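## Task

Move exactly one red wire connector from the lid of the tool case into the steel junction box. Releasing it from a little above the box is allowed. The task fails if any other connector ends up in the box, including a second red one, whether or not it is held. It also fails if a red connector is still held aloft at the end, if a connector or the tool case touches the floor, or if the robot falls or finishes tilted. A result that holds only because the robot keeps it in place does not count.

## Robot and tools

Robot: a Rainbow Robotics RB-Y1 in a physics simulation. It has a wheeled base (two drive wheels plus two rear casters, 0.66 m long by 0.58 m wide, front edge 0.10 m ahead of the wheel axle), a bending torso (a leg with ankle, knee and hip, then a chest), a left arm, a right arm, each with a parallel gripper, and a head with a camera. Cameras: head_camera (896x504), left_wrist_camera and right_wrist_camera (644x364). Loose objects may occasionally get nudged by something outside the robot's control.

Frames: the base frame sits on the floor midway between the drive wheels, with x forward, y to the left and z up. The reported chest point (on the spine, 0.08 m below the shoulders) and left_hand / right_hand (the point between each hand's finger pads) are expressed in this frame. Fingers point along the hand's -z axis and close along its x axis. Reported hand positions can be off, especially with the arm stretched far. Odometry is the base frame as it was at scene start; it counts wheel rotation only, so wheel slip appears as motion. Heading is positive to the left, in the range -3.142 to 3.142.

execute_actions: takes "actions", a list with one action or empty (empty just returns state and images), and optional "cameras" (a list of head_camera, left_wrist_camera, right_wrist_camera or "all"; omitted or null means all, [] means none). An action may contain:
- "base": exactly one key, a relative move from where the base currently is. translate_m is a straight drive in metres, -3 to 3, forward positive. rotate_rad is an in-place turn in radians, -3.2 to 3.2, left (counter-clockwise seen from above) positive. No sideways motion. Moves lasting over 8.667 s at top speed are refused.
- "joints": a single dictionary covering torso, both arms, head and grippers, keyed by joint name, each value an absolute target (not an offset). Angles in radians: torso_squat_rad 0 to 1.2 (higher lowers the level chest); torso_shift_rad -0.3 to 0.6 (positive pushes hips forward); torso_pitch_rad -0.2 to 1.4 (positive leans forward); torso_yaw_rad -1.5 to 1.5 (positive turns left). Arms: shoulder_pitch -2.356 to 2.356 (0 hangs, negative swings forward and up); left_shoulder_roll_rad 0 to 3.141 and right_shoulder_roll_rad -3.141 to 0 (away from the body raises the arm sideways); shoulder_yaw -2.094 to 2.094 (positive left on both arms); elbow -2.617 to 0.01 (0 straight, negative bends); forearm_roll -3.141 to 3.141; wrist_pitch -1.57 to 1.919 (negative tips the hand forward); hand_roll -2.705 to 2.705. Grippers left_gripper_m and right_gripper_m in metres of opening, 0 to 0.1. head_pan_rad -0.523 to 0.523 (positive left, relative to the chest), head_tilt_rad -0.35 to 1.57 (positive looks down). Completion tolerance is ±0.02 rad, ±0.004 m for grippers.
- "speeds": caps for this action only: translate_m 0.05 to 0.4 m/s, rotate_rad 0.1 to 1.509 rad/s.
- "min_time_s": 0.1 to 8, the minimum duration of each arm and head motion.
Motions in one action begin together and may end separately. A joint left out may still be driving toward an earlier target. Any unknown key or out-of-range value rejects the whole call with no motion. No action runs past 15 s. Torso combinations must also satisfy: squat+shift <= 1.52; squat-shift+pitch <= 1.57; shift+0.5 pitch-0.4 squat <= 0.7; shift+0.3 pitch-0.5 squat <= 0.39, otherwise commanded torso joints stop short as "off_target".

wait: "seconds" 0 to 10; no new command, returns state and images.
zoom_image: "camera" plus "region" [x0, y0, x1, y1] in pixels from the top-left, at most 504x504, on that camera's latest full image.
finished_scene: "scene" is the current scene's number; it ends the scene irreversibly and reports success, then gives the next task. Replying with no tool call ends everything.

Results: base_status and joint_status give each motion's outcome. "done" is success (for the base, wheels turned the commanded amount, slip or not). "off_target": stopped short, may still push. "contact_stop": torso or arm hit something firm; "time_out": took too long; "stopped_with_arm": torso halted because an arm contact-stopped. A contact_stop, time_out or stopped_with_arm halts the whole group (torso, left arm, or right arm) and clears its targets. "limit_stop_at_own_body": a guard stopped an arm or torso just before hitting the robot itself; move them apart. "joint command not followed" with a "cause:" line: a self- or arm-to-arm collision check refused an arm's targets (the gripper part still runs); those joints show "not_followed" and may be retried later. on_its_own lists uncommanded items; "held at" is a held target, not the actual position. After a stop, first back off in a separate action: arms, then torso. If both hands share one object and the torso contact-stops at once with nothing in the way, resend every arm joint at its current joint_positions value, then the torso command.

Grasping: command an opening at least 0.005 m narrower than the object; "off_target" on the gripper is then expected. Each arm carries up to 3 kg; wrist-side joints are weaker (load limits 23.7 N m, elbow 34.2, shoulder 66.5). Hitting a limit causes a TORQUE FAULT: everything freezes for 10 s. MOTOR HOT warns from 65 °C; at 80 °C an OVER-TEMPERATURE FAULT brakes the arm ("limit_stop_at_motor_heat"); resend targets afterwards.

Avoid: arms striking or pressing on each other (gripper and fingers included), which can end the run; the base ramming furniture (it does not stop, and the bent leg can poke out ahead of the base); a leg pushing furniture and sliding the robot backward unseen; heavy loads far forward tipping the robot; drops, slams and hard pushes; connectors or the case reaching the floor; extra connectors entering the box. The robot holds its last command while you think, so shorter and quicker motions are better.

Each tool is called after "Call:" in YAML: its name, and indented under it one key for each argument.

## Session

Call:
execute_actions:
  actions: []

Scene clock: 0.00 s.
base_odometry: x=+0.000 y=+0.000 heading=+0.000 (m, m, rad; odometry frame)
base_status: not commanded
joint_positions: torso_squat_rad=+0.350 torso_shift_rad=-0.001 torso_pitch_rad=+0.000 torso_yaw_rad=+0.000 left_shoulder_pitch_rad=+0.001 left_shoulder_roll_rad=+0.046 left_shoulder_yaw_rad=-0.025 left_elbow_rad=-0.100 left_forearm_roll_rad=-0.006 left_wrist_pitch_rad=-0.035 left_hand_roll_rad=-0.034 left_gripper_m=+0.099 right_shoulder_pitch_rad=+0.053 right_shoulder_roll_rad=-0.020 right_shoulder_yaw_rad=+0.013 right_elbow_rad=-0.273 right_forearm_roll_rad=-0.013 right_wrist_pitch_rad=-0.054 right_hand_roll_rad=-0.012 right_gripper_m=+0.099 head_pan_rad=+0.000 head_tilt_rad=+0.401
joint_status: not commanded
chest: x=-0.2285 y=+0.0000 z=+1.2474 quat_wxyz=(+1.000, +0.000, +0.000, +0.000) (m; base frame)
left_hand: x=-0.1720 y=+0.2530 z=+0.5657 quat_wxyz=(+0.997, +0.023, -0.067, -0.034) (m; base frame)
right_hand: x=-0.1220 y=-0.2362 z=+0.5722 quat_wxyz=(+0.990, -0.009, -0.138, -0.013) (m; base frame)
pictures: head_camera, left_wrist_camera, right_wrist_camera
Images, in order (width x height): head_camera 896x504, left_wrist_camera 644x364, right_wrist_camera 644x364.

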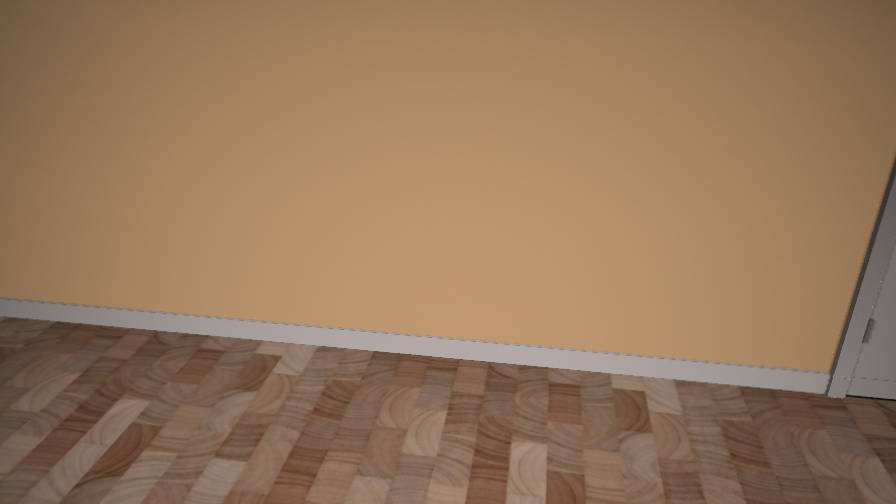

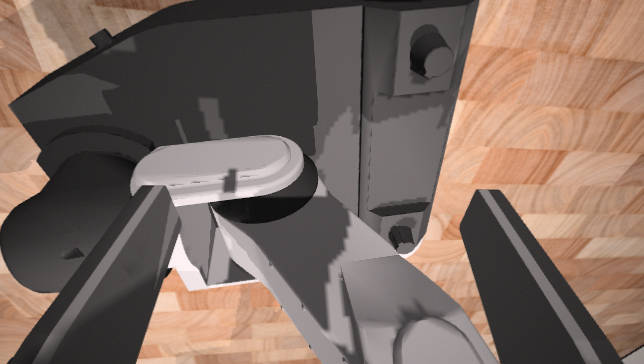

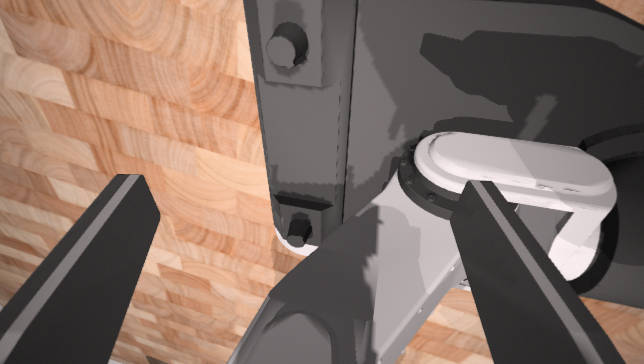

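Call:
execute_actions:
  actions:
    - {"joints":{"torso_yaw_rad":1.2,"head_pan_rad":0.4,"head_tilt_rad":0.3}}
  cameras: ["head_camera"]

Call:
execute_actions:
  actions:
    - {"joints":{"torso_yaw_rad":-1.2,"head_pan_rad":-0.4}}
  cameras: ["head_camera"]

Scene clock: 7.97 s.
base_odometry: x=+0.000 y=+0.000 heading=+0.000 (m, m, rad; odometry frame)
base_status: not commanded
joint_positions: torso_squat_rad=+0.350 torso_shift_rad=-0.001 torso_pitch_rad=+0.000 torso_yaw_rad=+1.143 left_shoulder_pitch_rad=+0.001 left_shoulder_roll_rad=+0.046 left_shoulder_yaw_rad=-0.025 left_elbow_rad=-0.100 left_forearm_roll_rad=-0.006 left_wrist_pitch_rad=-0.035 left_hand_roll_rad=-0.034 left_gripper_m=+0.099 right_shoulder_pitch_rad=+0.053 right_shoulder_roll_rad=-0.020 right_shoulder_yaw_rad=+0.013 right_elbow_rad=-0.273 right_forearm_roll_rad=-0.013 right_wrist_pitch_rad=-0.054 right_hand_roll_rad=-0.012 right_gripper_m=+0.099 head_pan_rad=+0.400 head_tilt_rad=+0.300
joint_status: torso_yaw_rad limit_stop_at_own_body (moved +1.143 of +1.200); the others done
on_its_own: torso_yaw_rad is held at +1.143, not at your +1.200, since a limit_stop_at_own_body
chest: x=-0.2285 y=+0.0000 z=+1.2474 quat_wxyz=(+0.841, +0.000, +0.000, +0.541) (m; base frame)
left_hand: x=-0.4356 y=+0.1558 z=+0.5657 quat_wxyz=(+0.857, +0.055, -0.043, +0.511) (m; base frame)
right_hand: x=+0.0303 y=-0.0013 z=+0.5721 quat_wxyz=(+0.840, +0.067, -0.121, +0.525) (m; base frame)
pictures: head_camera
Images, in order (width x height): head_camera 896x504.

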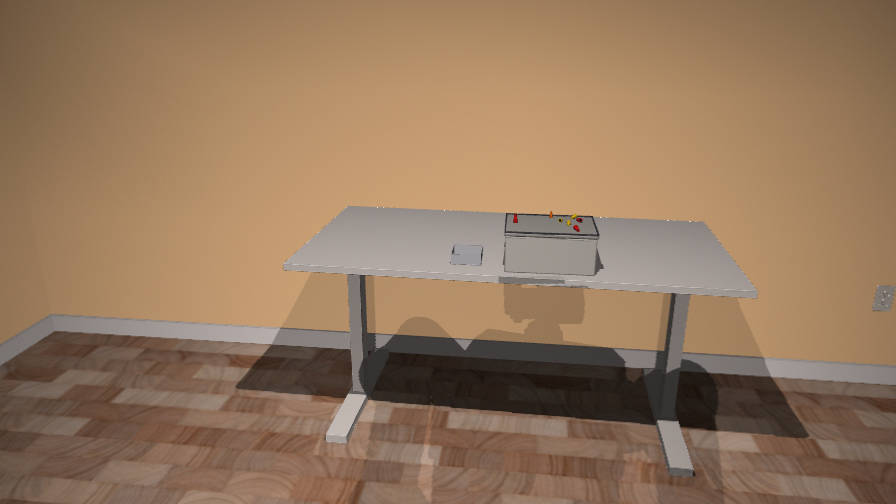

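not run: a stop came earlier in this reply.

Call:
execute_actions:
  actions:
    - {"base":{"rotate_rad":1.5},"joints":{"torso_yaw_rad":0,"head_pan_rad":0,"head_tilt_rad":0.5,"torso_squat_rad":0.1}}
  cameras: []

Call:
execute_actions:
  actions:
    - {"base":{"translate_m":1.6},"joints":{"left_shoulder_pitch_rad":-1.0,"left_shoulder_roll_rad":0.25,"left_elbow_rad":-0.8,"left_wrist_pitch_rad":1.8,"left_gripper_m":0.06,"head_tilt_rad":0.7}}

Scene clock: 37.03 s.
base_odometry: x=+0.000 y=+0.000 heading=+1.499 (m, m, rad; odometry frame)
base_status: done
joint_positions: torso_squat_rad=+0.100 torso_shift_rad=-0.001 torso_pitch_rad=+0.000 torso_yaw_rad=+0.000 left_shoulder_pitch_rad=+0.001 left_shoulder_roll_rad=+0.046 left_shoulder_yaw_rad=-0.025 left_elbow_rad=-0.100 left_forearm_roll_rad=-0.006 left_wrist_pitch_rad=-0.035 left_hand_roll_rad=-0.034 left_gripper_m=+0.099 right_shoulder_pitch_rad=+0.053 right_shoulder_roll_rad=-0.020 right_shoulder_yaw_rad=+0.013 right_elbow_rad=-0.273 right_forearm_roll_rad=-0.013 right_wrist_pitch_rad=-0.054 right_hand_roll_rad=-0.012 right_gripper_m=+0.099 head_pan_rad=+0.000 head_tilt_rad=+0.500
joint_status: all done
chest: x=-0.2285 y=+0.0000 z=+1.2864 quat_wxyz=(+1.000, +0.000, +0.000, +0.000) (m; base frame)
left_hand: x=-0.1721 y=+0.2530 z=+0.6047 quat_wxyz=(+0.997, +0.023, -0.067, -0.034) (m; base frame)
right_hand: x=-0.1221 y=-0.2362 z=+0.6112 quat_wxyz=(+0.990, -0.009, -0.138, -0.013) (m; base frame)
pictures: none
No camera images: the call's "cameras" was empty. Leave "cameras" out to get every camera's image.

Scene clock: 42.70 s.
base_odometry: x=+0.113 y=+1.596 heading=+1.500 (m, m, rad; odometry frame)
base_status: done
joint_positions: torso_squat_rad=+0.100 torso_shift_rad=-0.001 torso_pitch_rad=+0.000 torso_yaw_rad=+0.000 left_shoulder_pitch_rad=-1.000 left_shoulder_roll_rad=+0.250 left_shoulder_yaw_rad=-0.025 left_elbow_rad=-0.800 left_forearm_roll_rad=-0.007 left_wrist_pitch_rad=+1.800 left_hand_roll_rad=-0.034 left_gripper_m=+0.060 right_shoulder_pitch_rad=+0.053 right_shoulder_roll_rad=-0.020 right_shoulder_yaw_rad=+0.013 right_elbow_rad=-0.273 right_forearm_roll_rad=-0.013 right_wrist_pitch_rad=-0.054 right_hand_roll_rad=-0.012 right_gripper_m=+0.099 head_pan_rad=+0.000 head_tilt_rad=+0.700
joint_status: all done
chest: x=-0.2284 y=+0.0000 z=+1.2864 quat_wxyz=(+1.000, +0.000, +0.000, +0.000) (m; base frame)
left_hand: x=+0.2746 y=+0.2761 z=+1.0420 quat_wxyz=(+0.985, +0.160, +0.010, -0.064) (m; base frame)
right_hand: x=-0.1221 y=-0.2362 z=+0.6112 quat_wxyz=(+0.990, -0.009, -0.138, -0.013) (m; base frame)
pictures: head_camera, left_wrist_camera, right_wrist_camera
Images, in order (width x height): head_camera 896x504, left_wrist_camera 644x364, right_wrist_camera 644x364.

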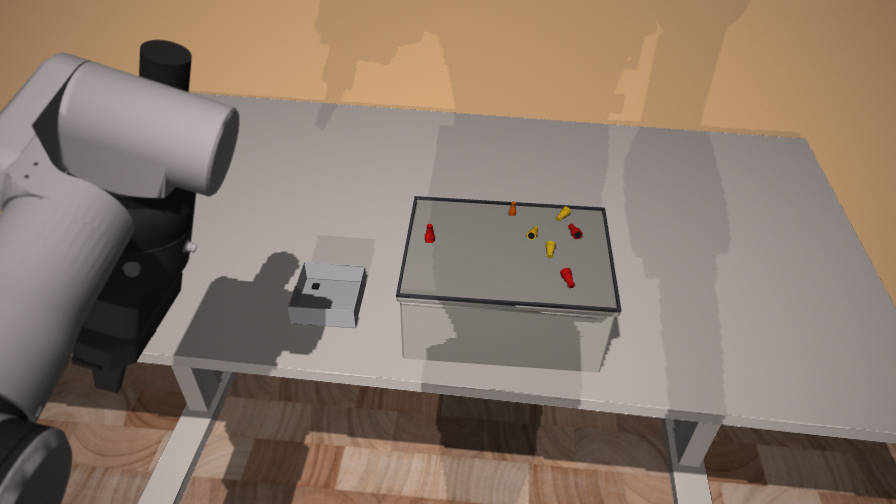

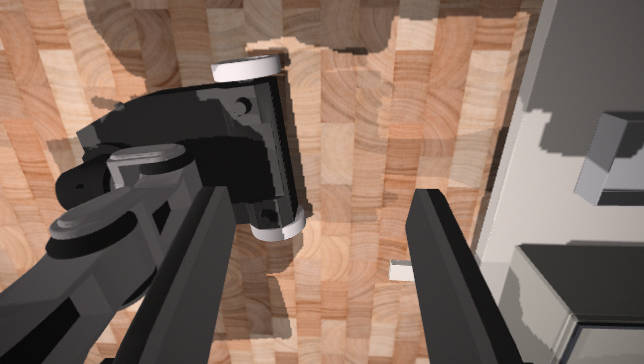

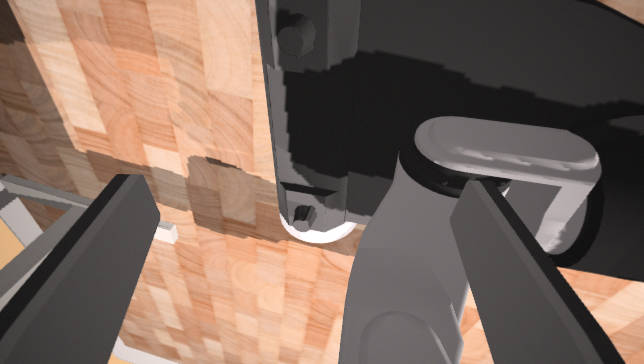

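Call:
execute_actions:
  actions:
    - {"base":{"translate_m":0.22},"joints":{"torso_yaw_rad":-0.45,"left_forearm_roll_rad":0.32,"left_hand_roll_rad":-1.05,"head_tilt_rad":0.9,"head_pan_rad":0.3,"torso_squat_rad":0}}
  cameras: ["head_camera","left_wrist_camera"]

Scene clock: 59.93 s.
base_odometry: x=+0.128 y=+1.815 heading=+1.501 (m, m, rad; odometry frame)
base_status: done
joint_positions: torso_squat_rad=+0.000 torso_shift_rad=-0.001 torso_pitch_rad=+0.000 torso_yaw_rad=-0.450 left_shoulder_pitch_rad=-1.000 left_shoulder_roll_rad=+0.250 left_shoulder_yaw_rad=-0.025 left_elbow_rad=-0.800 left_forearm_roll_rad=+0.320 left_wrist_pitch_rad=+1.800 left_hand_roll_rad=-1.050 left_gripper_m=+0.060 right_shoulder_pitch_rad=+0.053 right_shoulder_roll_rad=-0.020 right_shoulder_yaw_rad=+0.013 right_elbow_rad=-0.273 right_forearm_roll_rad=-0.013 right_wrist_pitch_rad=-0.054 right_hand_roll_rad=-0.012 right_gripper_m=+0.099 head_pan_rad=+0.300 head_tilt_rad=+0.900
joint_status: all done
chest: x=-0.2284 y=+0.0000 z=+1.2899 quat_wxyz=(+0.975, +0.000, +0.000, -0.223) (m; base frame)
left_hand: x=+0.3051 y=-0.0303 z=+1.0339 quat_wxyz=(+0.673, -0.004, +0.020, -0.739) (m; base frame)
right_hand: x=-0.2353 y=-0.2590 z=+0.6147 quat_wxyz=(+0.962, -0.040, -0.133, -0.234) (m; base frame)
pictures: head_camera, left_wrist_camera
Images, in order (width x height): head_camera 896x504, left_wrist_camera 644x364.

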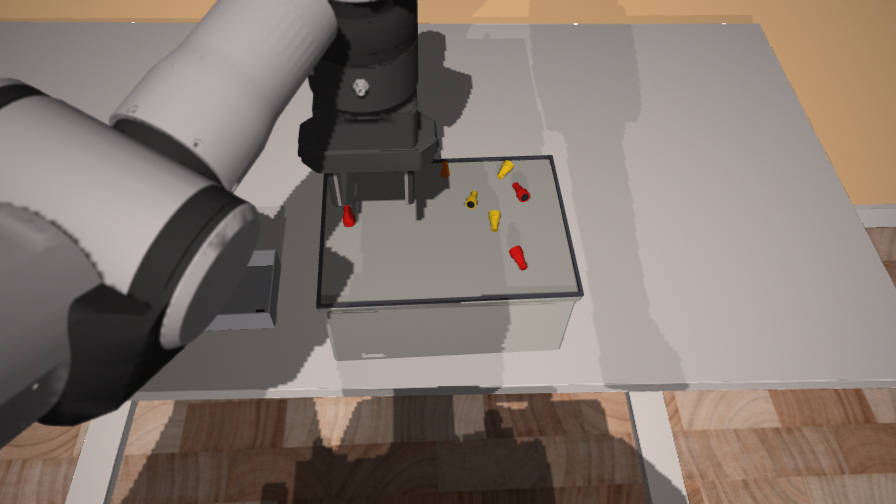

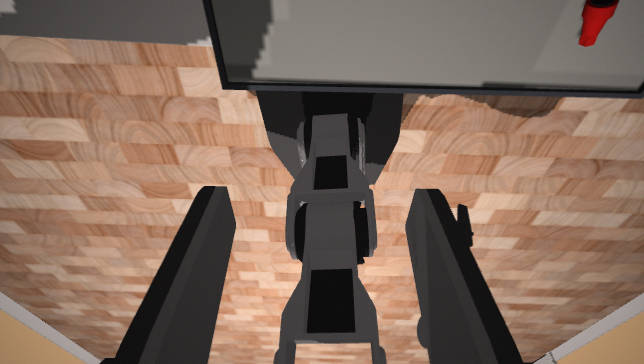

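Call:
execute_actions:
  actions:
    - {"base":{"translate_m":0.085},"joints":{"torso_yaw_rad":-0.38,"torso_squat_rad":0.42}}
  cameras: ["head_camera","left_wrist_camera"]

Scene clock: 77.80 s.
base_odometry: x=+0.134 y=+1.900 heading=+1.502 (m, m, rad; odometry frame)
base_status: done
joint_positions: torso_squat_rad=+0.420 torso_shift_rad=-0.001 torso_pitch_rad=+0.000 torso_yaw_rad=-0.380 left_shoulder_pitch_rad=-1.000 left_shoulder_roll_rad=+0.250 left_shoulder_yaw_rad=-0.025 left_elbow_rad=-0.800 left_forearm_roll_rad=+0.320 left_wrist_pitch_rad=+1.800 left_hand_roll_rad=-1.050 left_gripper_m=+0.060 right_shoulder_pitch_rad=+0.053 right_shoulder_roll_rad=-0.020 right_shoulder_yaw_rad=+0.013 right_elbow_rad=-0.273 right_forearm_roll_rad=-0.013 right_wrist_pitch_rad=-0.054 right_hand_roll_rad=-0.012 right_gripper_m=+0.099 head_pan_rad=+0.300 head_tilt_rad=+0.900
joint_status: all done
chest: x=-0.2285 y=+0.0000 z=+1.2291 quat_wxyz=(+0.982, +0.000, +0.000, -0.189) (m; base frame)
left_hand: x=+0.3058 y=+0.0071 z=+0.9732 quat_wxyz=(+0.699, -0.005, +0.020, -0.715) (m; base frame)
right_hand: x=-0.2170 y=-0.2588 z=+0.5539 quat_wxyz=(+0.970, -0.035, -0.134, -0.200) (m; base frame)
pictures: head_camera, left_wrist_camera
Images, in order (width x height): head_camera 896x504, left_wrist_camera 644x364.

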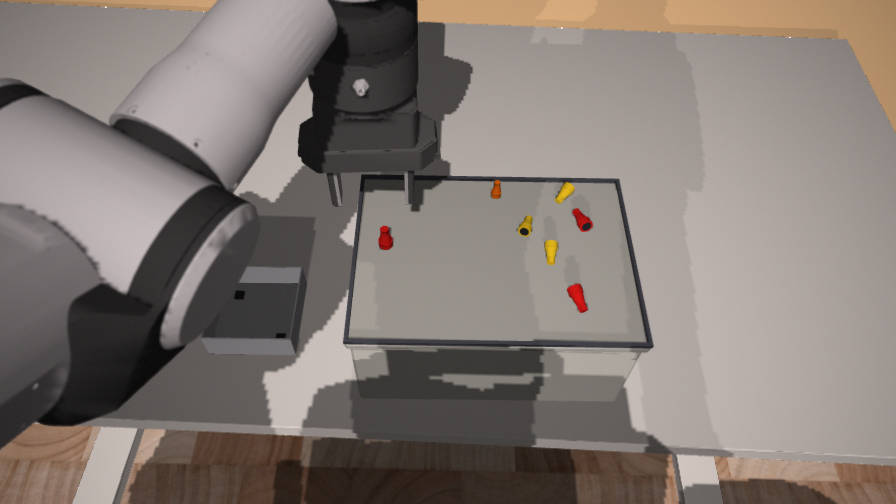

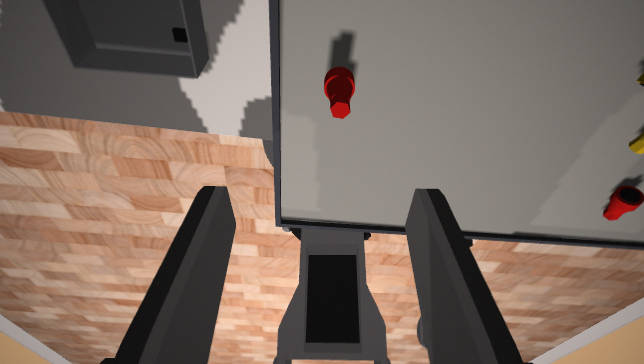

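Call:
execute_actions:
  actions:
    - {"joints":{"torso_yaw_rad":-0.4,"torso_squat_rad":0.56}}
  cameras: ["head_camera","left_wrist_camera"]

Scene clock: 90.40 s.
base_odometry: x=+0.134 y=+1.900 heading=+1.502 (m, m, rad; odometry frame)
base_status: not commanded
joint_positions: torso_squat_rad=+0.560 torso_shift_rad=-0.001 torso_pitch_rad=+0.000 torso_yaw_rad=-0.400 left_shoulder_pitch_rad=-1.000 left_shoulder_roll_rad=+0.250 left_shoulder_yaw_rad=-0.025 left_elbow_rad=-0.800 left_forearm_roll_rad=+0.320 left_wrist_pitch_rad=+1.800 left_hand_roll_rad=-1.050 left_gripper_m=+0.060 right_shoulder_pitch_rad=+0.053 right_shoulder_roll_rad=-0.020 right_shoulder_yaw_rad=+0.013 right_elbow_rad=-0.273 right_forearm_roll_rad=-0.013 right_wrist_pitch_rad=-0.054 right_hand_roll_rad=-0.012 right_gripper_m=+0.099 head_pan_rad=+0.300 head_tilt_rad=+0.900
joint_status: all done
chest: x=-0.2285 y=+0.0000 z=+1.1830 quat_wxyz=(+0.980, +0.000, +0.000, -0.199) (m; base frame)
left_hand: x=+0.3059 y=-0.0035 z=+0.9271 quat_wxyz=(+0.692, -0.005, +0.020, -0.722) (m; base frame)
right_hand: x=-0.2221 y=-0.2590 z=+0.5078 quat_wxyz=(+0.968, -0.036, -0.134, -0.210) (m; base frame)
pictures: head_camera, left_wrist_camera
Images, in order (width x height): head_camera 896x504, left_wrist_camera 644x364.

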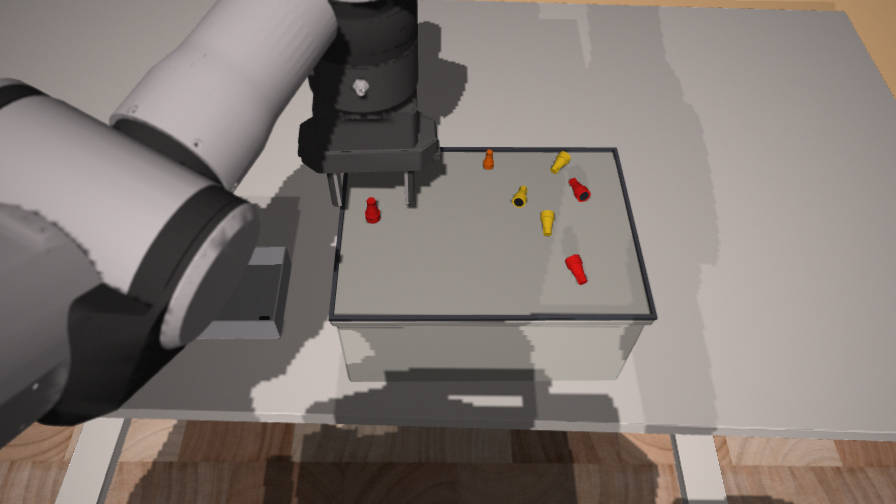

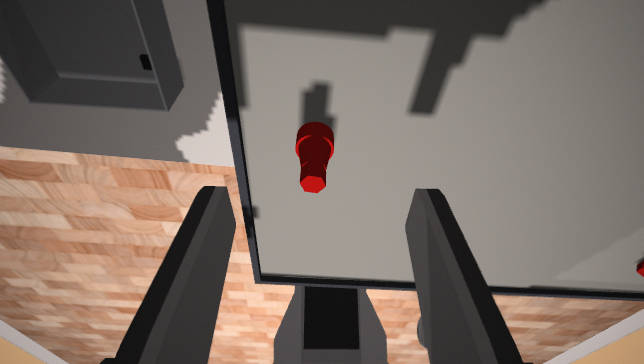

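Call:
execute_actions:
  actions:
    - {"joints":{"left_gripper_m":0.04,"torso_squat_rad":0.645}}
  cameras: ["head_camera","left_wrist_camera"]

Scene clock: 97.10 s.
base_odometry: x=+0.134 y=+1.900 heading=+1.502 (m, m, rad; odometry frame)
base_status: not commanded
joint_positions: torso_squat_rad=+0.645 torso_shift_rad=-0.001 torso_pitch_rad=+0.000 torso_yaw_rad=-0.400 left_shoulder_pitch_rad=-1.000 left_shoulder_roll_rad=+0.250 left_shoulder_yaw_rad=-0.025 left_elbow_rad=-0.800 left_forearm_roll_rad=+0.320 left_wrist_pitch_rad=+1.800 left_hand_roll_rad=-1.050 left_gripper_m=+0.040 right_shoulder_pitch_rad=+0.053 right_shoulder_roll_rad=-0.020 right_shoulder_yaw_rad=+0.013 right_elbow_rad=-0.273 right_forearm_roll_rad=-0.013 right_wrist_pitch_rad=-0.054 right_hand_roll_rad=-0.012 right_gripper_m=+0.099 head_pan_rad=+0.300 head_tilt_rad=+0.900
joint_status: all done
chest: x=-0.2285 y=+0.0000 z=+1.1493 quat_wxyz=(+0.980, +0.000, +0.000, -0.199) (m; base frame)
left_hand: x=+0.3059 y=-0.0035 z=+0.8934 quat_wxyz=(+0.692, -0.005, +0.020, -0.722) (m; base frame)
right_hand: x=-0.2221 y=-0.2589 z=+0.4741 quat_wxyz=(+0.968, -0.036, -0.134, -0.210) (m; base frame)
pictures: head_camera, left_wrist_camera
Images, in order (width x height): head_camera 896x504, left_wrist_camera 644x364.

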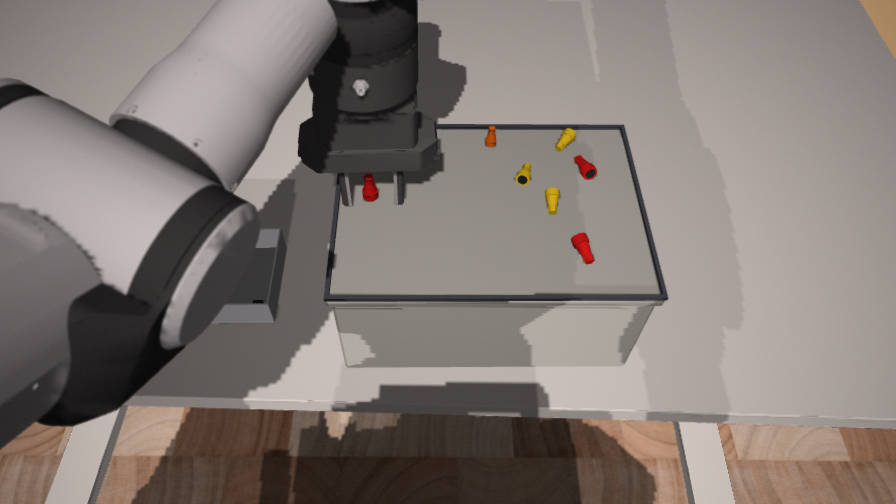

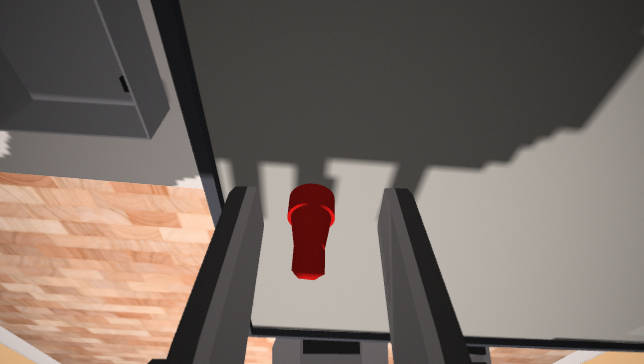

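Call:
execute_actions:
  actions:
    - {"joints":{"left_gripper_m":0.006}}
  cameras: ["left_wrist_camera"]

Call:
execute_actions:
  actions:
    - {"joints":{"torso_squat_rad":0.56}}
  cameras: ["left_wrist_camera"]

Scene clock: 103.93 s.
base_odometry: x=+0.134 y=+1.900 heading=+1.502 (m, m, rad; odometry frame)
base_status: not commanded
joint_positions: torso_squat_rad=+0.645 torso_shift_rad=-0.001 torso_pitch_rad=+0.000 torso_yaw_rad=-0.400 left_shoulder_pitch_rad=-1.000 left_shoulder_roll_rad=+0.250 left_shoulder_yaw_rad=-0.025 left_elbow_rad=-0.800 left_forearm_roll_rad=+0.320 left_wrist_pitch_rad=+1.800 left_hand_roll_rad=-1.050 left_gripper_m=+0.013 right_shoulder_pitch_rad=+0.053 right_shoulder_roll_rad=-0.020 right_shoulder_yaw_rad=+0.013 right_elbow_rad=-0.273 right_forearm_roll_rad=-0.013 right_wrist_pitch_rad=-0.054 right_hand_roll_rad=-0.012 right_gripper_m=+0.099 head_pan_rad=+0.300 head_tilt_rad=+0.900
joint_status: left_gripper_m off_target (ended at +0.013, target +0.006)
chest: x=-0.2285 y=+0.0000 z=+1.1493 quat_wxyz=(+0.980, +0.000, +0.000, -0.199) (m; base frame)
left_hand: x=+0.3059 y=-0.0035 z=+0.8934 quat_wxyz=(+0.692, -0.005, +0.020, -0.722) (m; base frame)
right_hand: x=-0.2221 y=-0.2589 z=+0.4741 quat_wxyz=(+0.968, -0.036, -0.134, -0.210) (m; base frame)
pictures: left_wrist_camera
Images, in order (width x height): left_wrist_camera 644x364.

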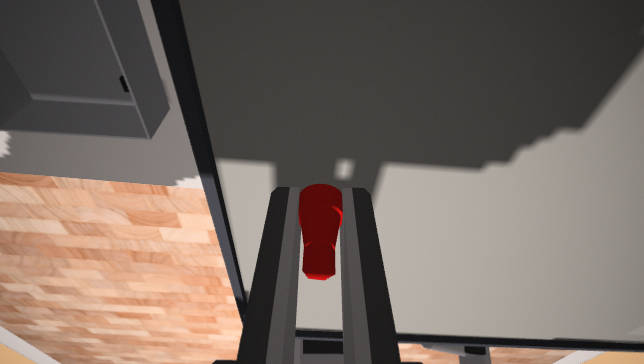

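Scene clock: 104.97 s.
base_odometry: x=+0.134 y=+1.900 heading=+1.502 (m, m, rad; odometry frame)
base_status: not commanded
joint_positions: torso_squat_rad=+0.560 torso_shift_rad=-0.001 torso_pitch_rad=+0.000 torso_yaw_rad=-0.400 left_shoulder_pitch_rad=-1.000 left_shoulder_roll_rad=+0.250 left_shoulder_yaw_rad=-0.025 left_elbow_rad=-0.800 left_forearm_roll_rad=+0.320 left_wrist_pitch_rad=+1.800 left_hand_roll_rad=-1.050 left_gripper_m=+0.013 right_shoulder_pitch_rad=+0.053 right_shoulder_roll_rad=-0.020 right_shoulder_yaw_rad=+0.013 right_elbow_rad=-0.273 right_forearm_roll_rad=-0.013 right_wrist_pitch_rad=-0.054 right_hand_roll_rad=-0.012 right_gripper_m=+0.099 head_pan_rad=+0.300 head_tilt_rad=+0.900
joint_status: all done
chest: x=-0.2283 y=+0.0000 z=+1.1830 quat_wxyz=(+0.980, +0.000, +0.000, -0.199) (m; base frame)
left_hand: x=+0.3060 y=-0.0035 z=+0.9269 quat_wxyz=(+0.692, -0.005, +0.020, -0.722) (m; base frame)
right_hand: x=-0.2222 y=-0.2590 z=+0.5078 quat_wxyz=(+0.968, -0.036, -0.134, -0.210) (m; base frame)
pictures: left_wrist_camera
Images, in order (width x height): left_wrist_camera 644x364.

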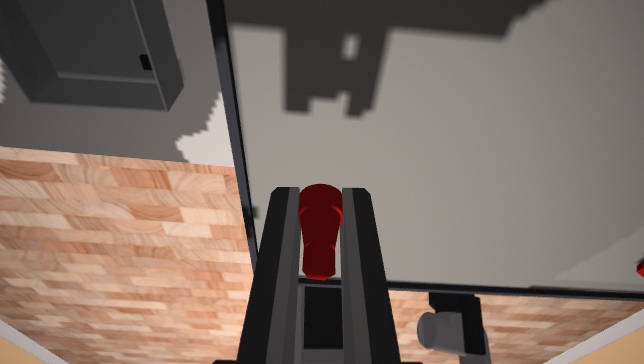

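Call:
execute_actions:
  actions:
    - {"joints":{"torso_yaw_rad":-0.08}}
  cameras: []

Call:
execute_actions:
  actions:
    - {"joints":{"torso_squat_rad":0.76}}
  cameras: ["head_camera","left_wrist_camera"]

Scene clock: 113.27 s.
base_odometry: x=+0.134 y=+1.900 heading=+1.502 (m, m, rad; odometry frame)
base_status: not commanded
joint_positions: torso_squat_rad=+0.560 torso_shift_rad=-0.001 torso_pitch_rad=+0.000 torso_yaw_rad=-0.080 left_shoulder_pitch_rad=-1.000 left_shoulder_roll_rad=+0.250 left_shoulder_yaw_rad=-0.025 left_elbow_rad=-0.800 left_forearm_roll_rad=+0.320 left_wrist_pitch_rad=+1.800 left_hand_roll_rad=-1.050 left_gripper_m=+0.013 right_shoulder_pitch_rad=+0.053 right_shoulder_roll_rad=-0.020 right_shoulder_yaw_rad=+0.013 right_elbow_rad=-0.273 right_forearm_roll_rad=-0.013 right_wrist_pitch_rad=-0.054 right_hand_roll_rad=-0.012 right_gripper_m=+0.099 head_pan_rad=+0.300 head_tilt_rad=+0.900
joint_status: all done
chest: x=-0.2283 y=+0.0000 z=+1.1830 quat_wxyz=(+0.999, +0.000, +0.000, -0.040) (m; base frame)
left_hand: x=+0.2799 y=+0.1648 z=+0.9268 quat_wxyz=(+0.798, -0.008, +0.019, -0.602) (m; base frame)
right_hand: x=-0.1412 y=-0.2439 z=+0.5078 quat_wxyz=(+0.989, -0.015, -0.138, -0.053) (m; base frame)
pictures: none
No camera images: the call's "cameras" was empty. Leave "cameras" out to get every camera's image.

Scene clock: 114.73 s.
base_odometry: x=+0.134 y=+1.900 heading=+1.502 (m, m, rad; odometry frame)
base_status: not commanded
joint_positions: torso_squat_rad=+0.760 torso_shift_rad=-0.001 torso_pitch_rad=+0.000 torso_yaw_rad=-0.080 left_shoulder_pitch_rad=-1.000 left_shoulder_roll_rad=+0.250 left_shoulder_yaw_rad=-0.025 left_elbow_rad=-0.800 left_forearm_roll_rad=+0.320 left_wrist_pitch_rad=+1.800 left_hand_roll_rad=-1.050 left_gripper_m=+0.013 right_shoulder_pitch_rad=+0.053 right_shoulder_roll_rad=-0.020 right_shoulder_yaw_rad=+0.013 right_elbow_rad=-0.273 right_forearm_roll_rad=-0.013 right_wrist_pitch_rad=-0.054 right_hand_roll_rad=-0.012 right_gripper_m=+0.099 head_pan_rad=+0.300 head_tilt_rad=+0.900
joint_status: all done
chest: x=-0.2285 y=+0.0000 z=+1.0973 quat_wxyz=(+0.999, +0.000, +0.000, -0.040) (m; base frame)
left_hand: x=+0.2799 y=+0.1648 z=+0.8413 quat_wxyz=(+0.798, -0.008, +0.019, -0.602) (m; base frame)
right_hand: x=-0.1411 y=-0.2439 z=+0.4221 quat_wxyz=(+0.989, -0.015, -0.138, -0.053) (m; base frame)
pictures: head_camera, left_wrist_camera
Images, in order (width x height): head_camera 896x504, left_wrist_camera 644x364.

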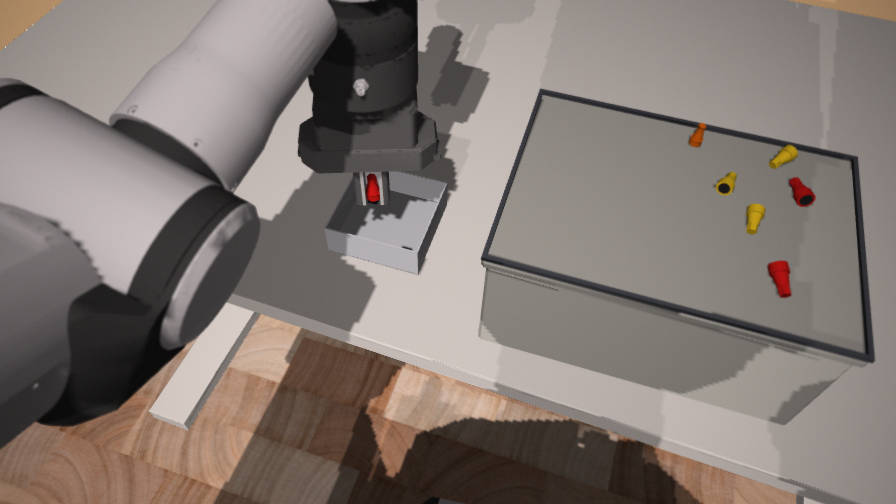

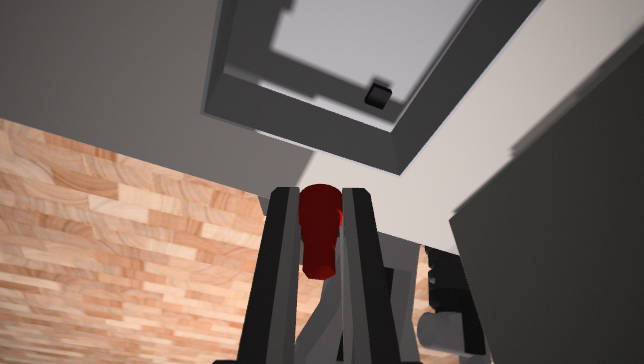

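Call:
execute_actions:
  actions:
    - {"base":{"translate_m":0.03},"joints":{"torso_squat_rad":0.83}}
  cameras: ["head_camera","left_wrist_camera"]

Scene clock: 119.70 s.
base_odometry: x=+0.136 y=+1.930 heading=+1.503 (m, m, rad; odometry frame)
base_status: done
joint_positions: torso_squat_rad=+0.830 torso_shift_rad=-0.001 torso_pitch_rad=+0.000 torso_yaw_rad=-0.080 left_shoulder_pitch_rad=-1.000 left_shoulder_roll_rad=+0.250 left_shoulder_yaw_rad=-0.025 left_elbow_rad=-0.800 left_forearm_roll_rad=+0.320 left_wrist_pitch_rad=+1.800 left_hand_roll_rad=-1.050 left_gripper_m=+0.013 right_shoulder_pitch_rad=+0.053 right_shoulder_roll_rad=-0.020 right_shoulder_yaw_rad=+0.013 right_elbow_rad=-0.273 right_forearm_roll_rad=-0.013 right_wrist_pitch_rad=-0.054 right_hand_roll_rad=-0.012 right_gripper_m=+0.099 head_pan_rad=+0.300 head_tilt_rad=+0.900
joint_status: all done
chest: x=-0.2284 y=+0.0001 z=+1.0623 quat_wxyz=(+0.999, +0.000, +0.000, -0.040) (m; base frame)
left_hand: x=+0.2799 y=+0.1648 z=+0.8063 quat_wxyz=(+0.798, -0.008, +0.019, -0.602) (m; base frame)
right_hand: x=-0.1410 y=-0.2439 z=+0.3872 quat_wxyz=(+0.989, -0.015, -0.138, -0.053) (m; base frame)
pictures: head_camera, left_wrist_camera
Images, in order (width x height): head_camera 896x504, left_wrist_camera 644x364.

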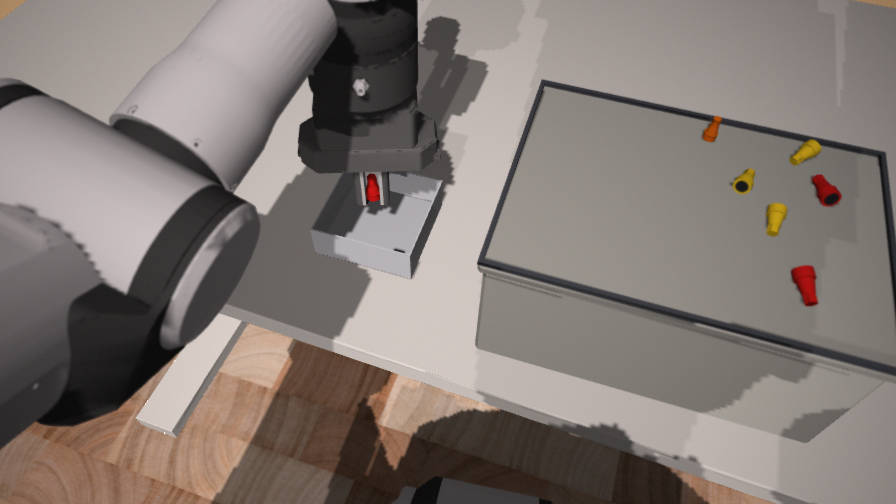

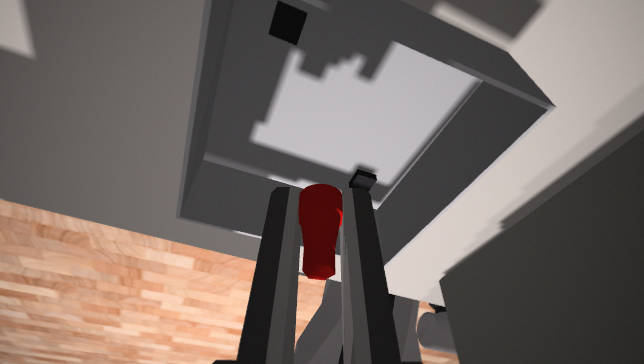

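Call:
execute_actions:
  actions:
    - {"joints":{"torso_squat_rad":0.87}}
  cameras: []

Call:
execute_actions:
  actions:
    - {"joints":{"left_gripper_m":0.03}}
  cameras: []

Call:
execute_actions:
  actions:
    - {"joints":{"torso_squat_rad":0.74}}
  cameras: ["head_camera","left_wrist_camera"]

Scene clock: 127.97 s.
base_odometry: x=+0.136 y=+1.930 heading=+1.503 (m, m, rad; odometry frame)
base_status: not commanded
joint_positions: torso_squat_rad=+0.870 torso_shift_rad=-0.001 torso_pitch_rad=+0.000 torso_yaw_rad=-0.080 left_shoulder_pitch_rad=-1.000 left_shoulder_roll_rad=+0.250 left_shoulder_yaw_rad=-0.025 left_elbow_rad=-0.800 left_forearm_roll_rad=+0.320 left_wrist_pitch_rad=+1.800 left_hand_roll_rad=-1.050 left_gripper_m=+0.013 right_shoulder_pitch_rad=+0.053 right_shoulder_roll_rad=-0.020 right_shoulder_yaw_rad=+0.013 right_elbow_rad=-0.273 right_forearm_roll_rad=-0.013 right_wrist_pitch_rad=-0.054 right_hand_roll_rad=-0.012 right_gripper_m=+0.099 head_pan_rad=+0.300 head_tilt_rad=+0.900
joint_status: all done
chest: x=-0.2284 y=+0.0001 z=+1.0413 quat_wxyz=(+0.999, +0.000, +0.000, -0.040) (m; base frame)
left_hand: x=+0.2799 y=+0.1648 z=+0.7853 quat_wxyz=(+0.798, -0.008, +0.019, -0.602) (m; base frame)
right_hand: x=-0.1410 y=-0.2439 z=+0.3661 quat_wxyz=(+0.989, -0.015, -0.138, -0.053) (m; base frame)
pictures: none
No camera images: the call's "cameras" was empty. Leave "cameras" out to get every camera's image.

Scene clock: 128.70 s.
base_odometry: x=+0.136 y=+1.930 heading=+1.503 (m, m, rad; odometry frame)
base_status: not commanded
joint_positions: torso_squat_rad=+0.870 torso_shift_rad=-0.001 torso_pitch_rad=+0.000 torso_yaw_rad=-0.080 left_shoulder_pitch_rad=-1.000 left_shoulder_roll_rad=+0.250 left_shoulder_yaw_rad=-0.025 left_elbow_rad=-0.800 left_forearm_roll_rad=+0.320 left_wrist_pitch_rad=+1.800 left_hand_roll_rad=-1.050 left_gripper_m=+0.030 right_shoulder_pitch_rad=+0.053 right_shoulder_roll_rad=-0.020 right_shoulder_yaw_rad=+0.013 right_elbow_rad=-0.273 right_forearm_roll_rad=-0.013 right_wrist_pitch_rad=-0.054 right_hand_roll_rad=-0.012 right_gripper_m=+0.099 head_pan_rad=+0.300 head_tilt_rad=+0.900
joint_status: all done
chest: x=-0.2284 y=+0.0001 z=+1.0413 quat_wxyz=(+0.999, +0.000, +0.000, -0.040) (m; base frame)
left_hand: x=+0.2799 y=+0.1648 z=+0.7853 quat_wxyz=(+0.798, -0.008, +0.019, -0.602) (m; base frame)
right_hand: x=-0.1410 y=-0.2439 z=+0.3661 quat_wxyz=(+0.989, -0.015, -0.138, -0.053) (m; base frame)
pictures: none
No camera images: the call's "cameras" was empty. Leave "cameras" out to get every camera's image.

Scene clock: 129.93 s.
base_odometry: x=+0.136 y=+1.930 heading=+1.503 (m, m, rad; odometry frame)
base_status: not commanded
joint_positions: torso_squat_rad=+0.740 torso_shift_rad=-0.001 torso_pitch_rad=+0.000 torso_yaw_rad=-0.080 left_shoulder_pitch_rad=-1.000 left_shoulder_roll_rad=+0.250 left_shoulder_yaw_rad=-0.025 left_elbow_rad=-0.800 left_forearm_roll_rad=+0.320 left_wrist_pitch_rad=+1.800 left_hand_roll_rad=-1.050 left_gripper_m=+0.030 right_shoulder_pitch_rad=+0.053 right_shoulder_roll_rad=-0.020 right_shoulder_yaw_rad=+0.013 right_elbow_rad=-0.273 right_forearm_roll_rad=-0.013 right_wrist_pitch_rad=-0.054 right_hand_roll_rad=-0.012 right_gripper_m=+0.099 head_pan_rad=+0.300 head_tilt_rad=+0.900
joint_status: all done
chest: x=-0.2283 y=+0.0000 z=+1.1069 quat_wxyz=(+0.999, +0.000, +0.000, -0.040) (m; base frame)
left_hand: x=+0.2800 y=+0.1648 z=+0.8507 quat_wxyz=(+0.798, -0.008, +0.019, -0.602) (m; base frame)
right_hand: x=-0.1411 y=-0.2439 z=+0.4317 quat_wxyz=(+0.989, -0.015, -0.138, -0.053) (m; base frame)
pictures: head_camera, left_wrist_camera
Images, in order (width x height): head_camera 896x504, left_wrist_camera 644x364.

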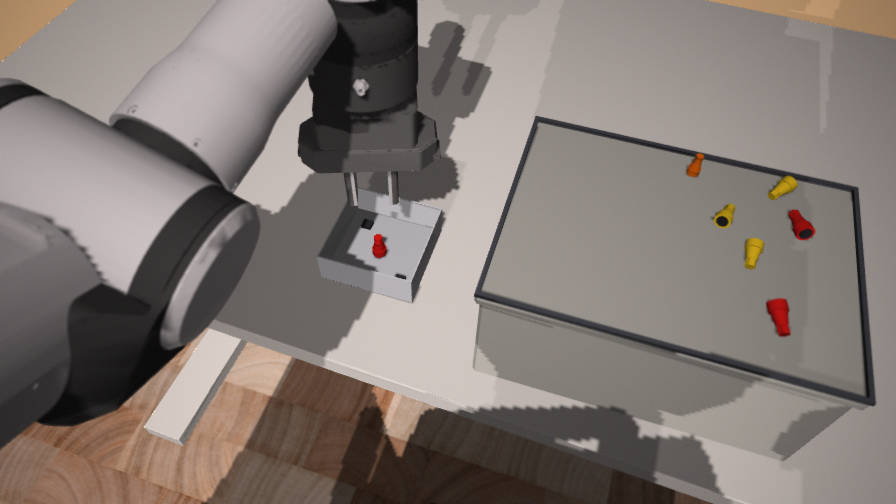

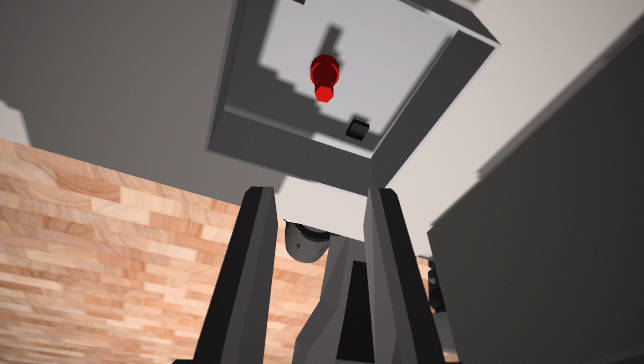

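Call:
finished_scene:
  scene: 1

The scene is finished: the task was done.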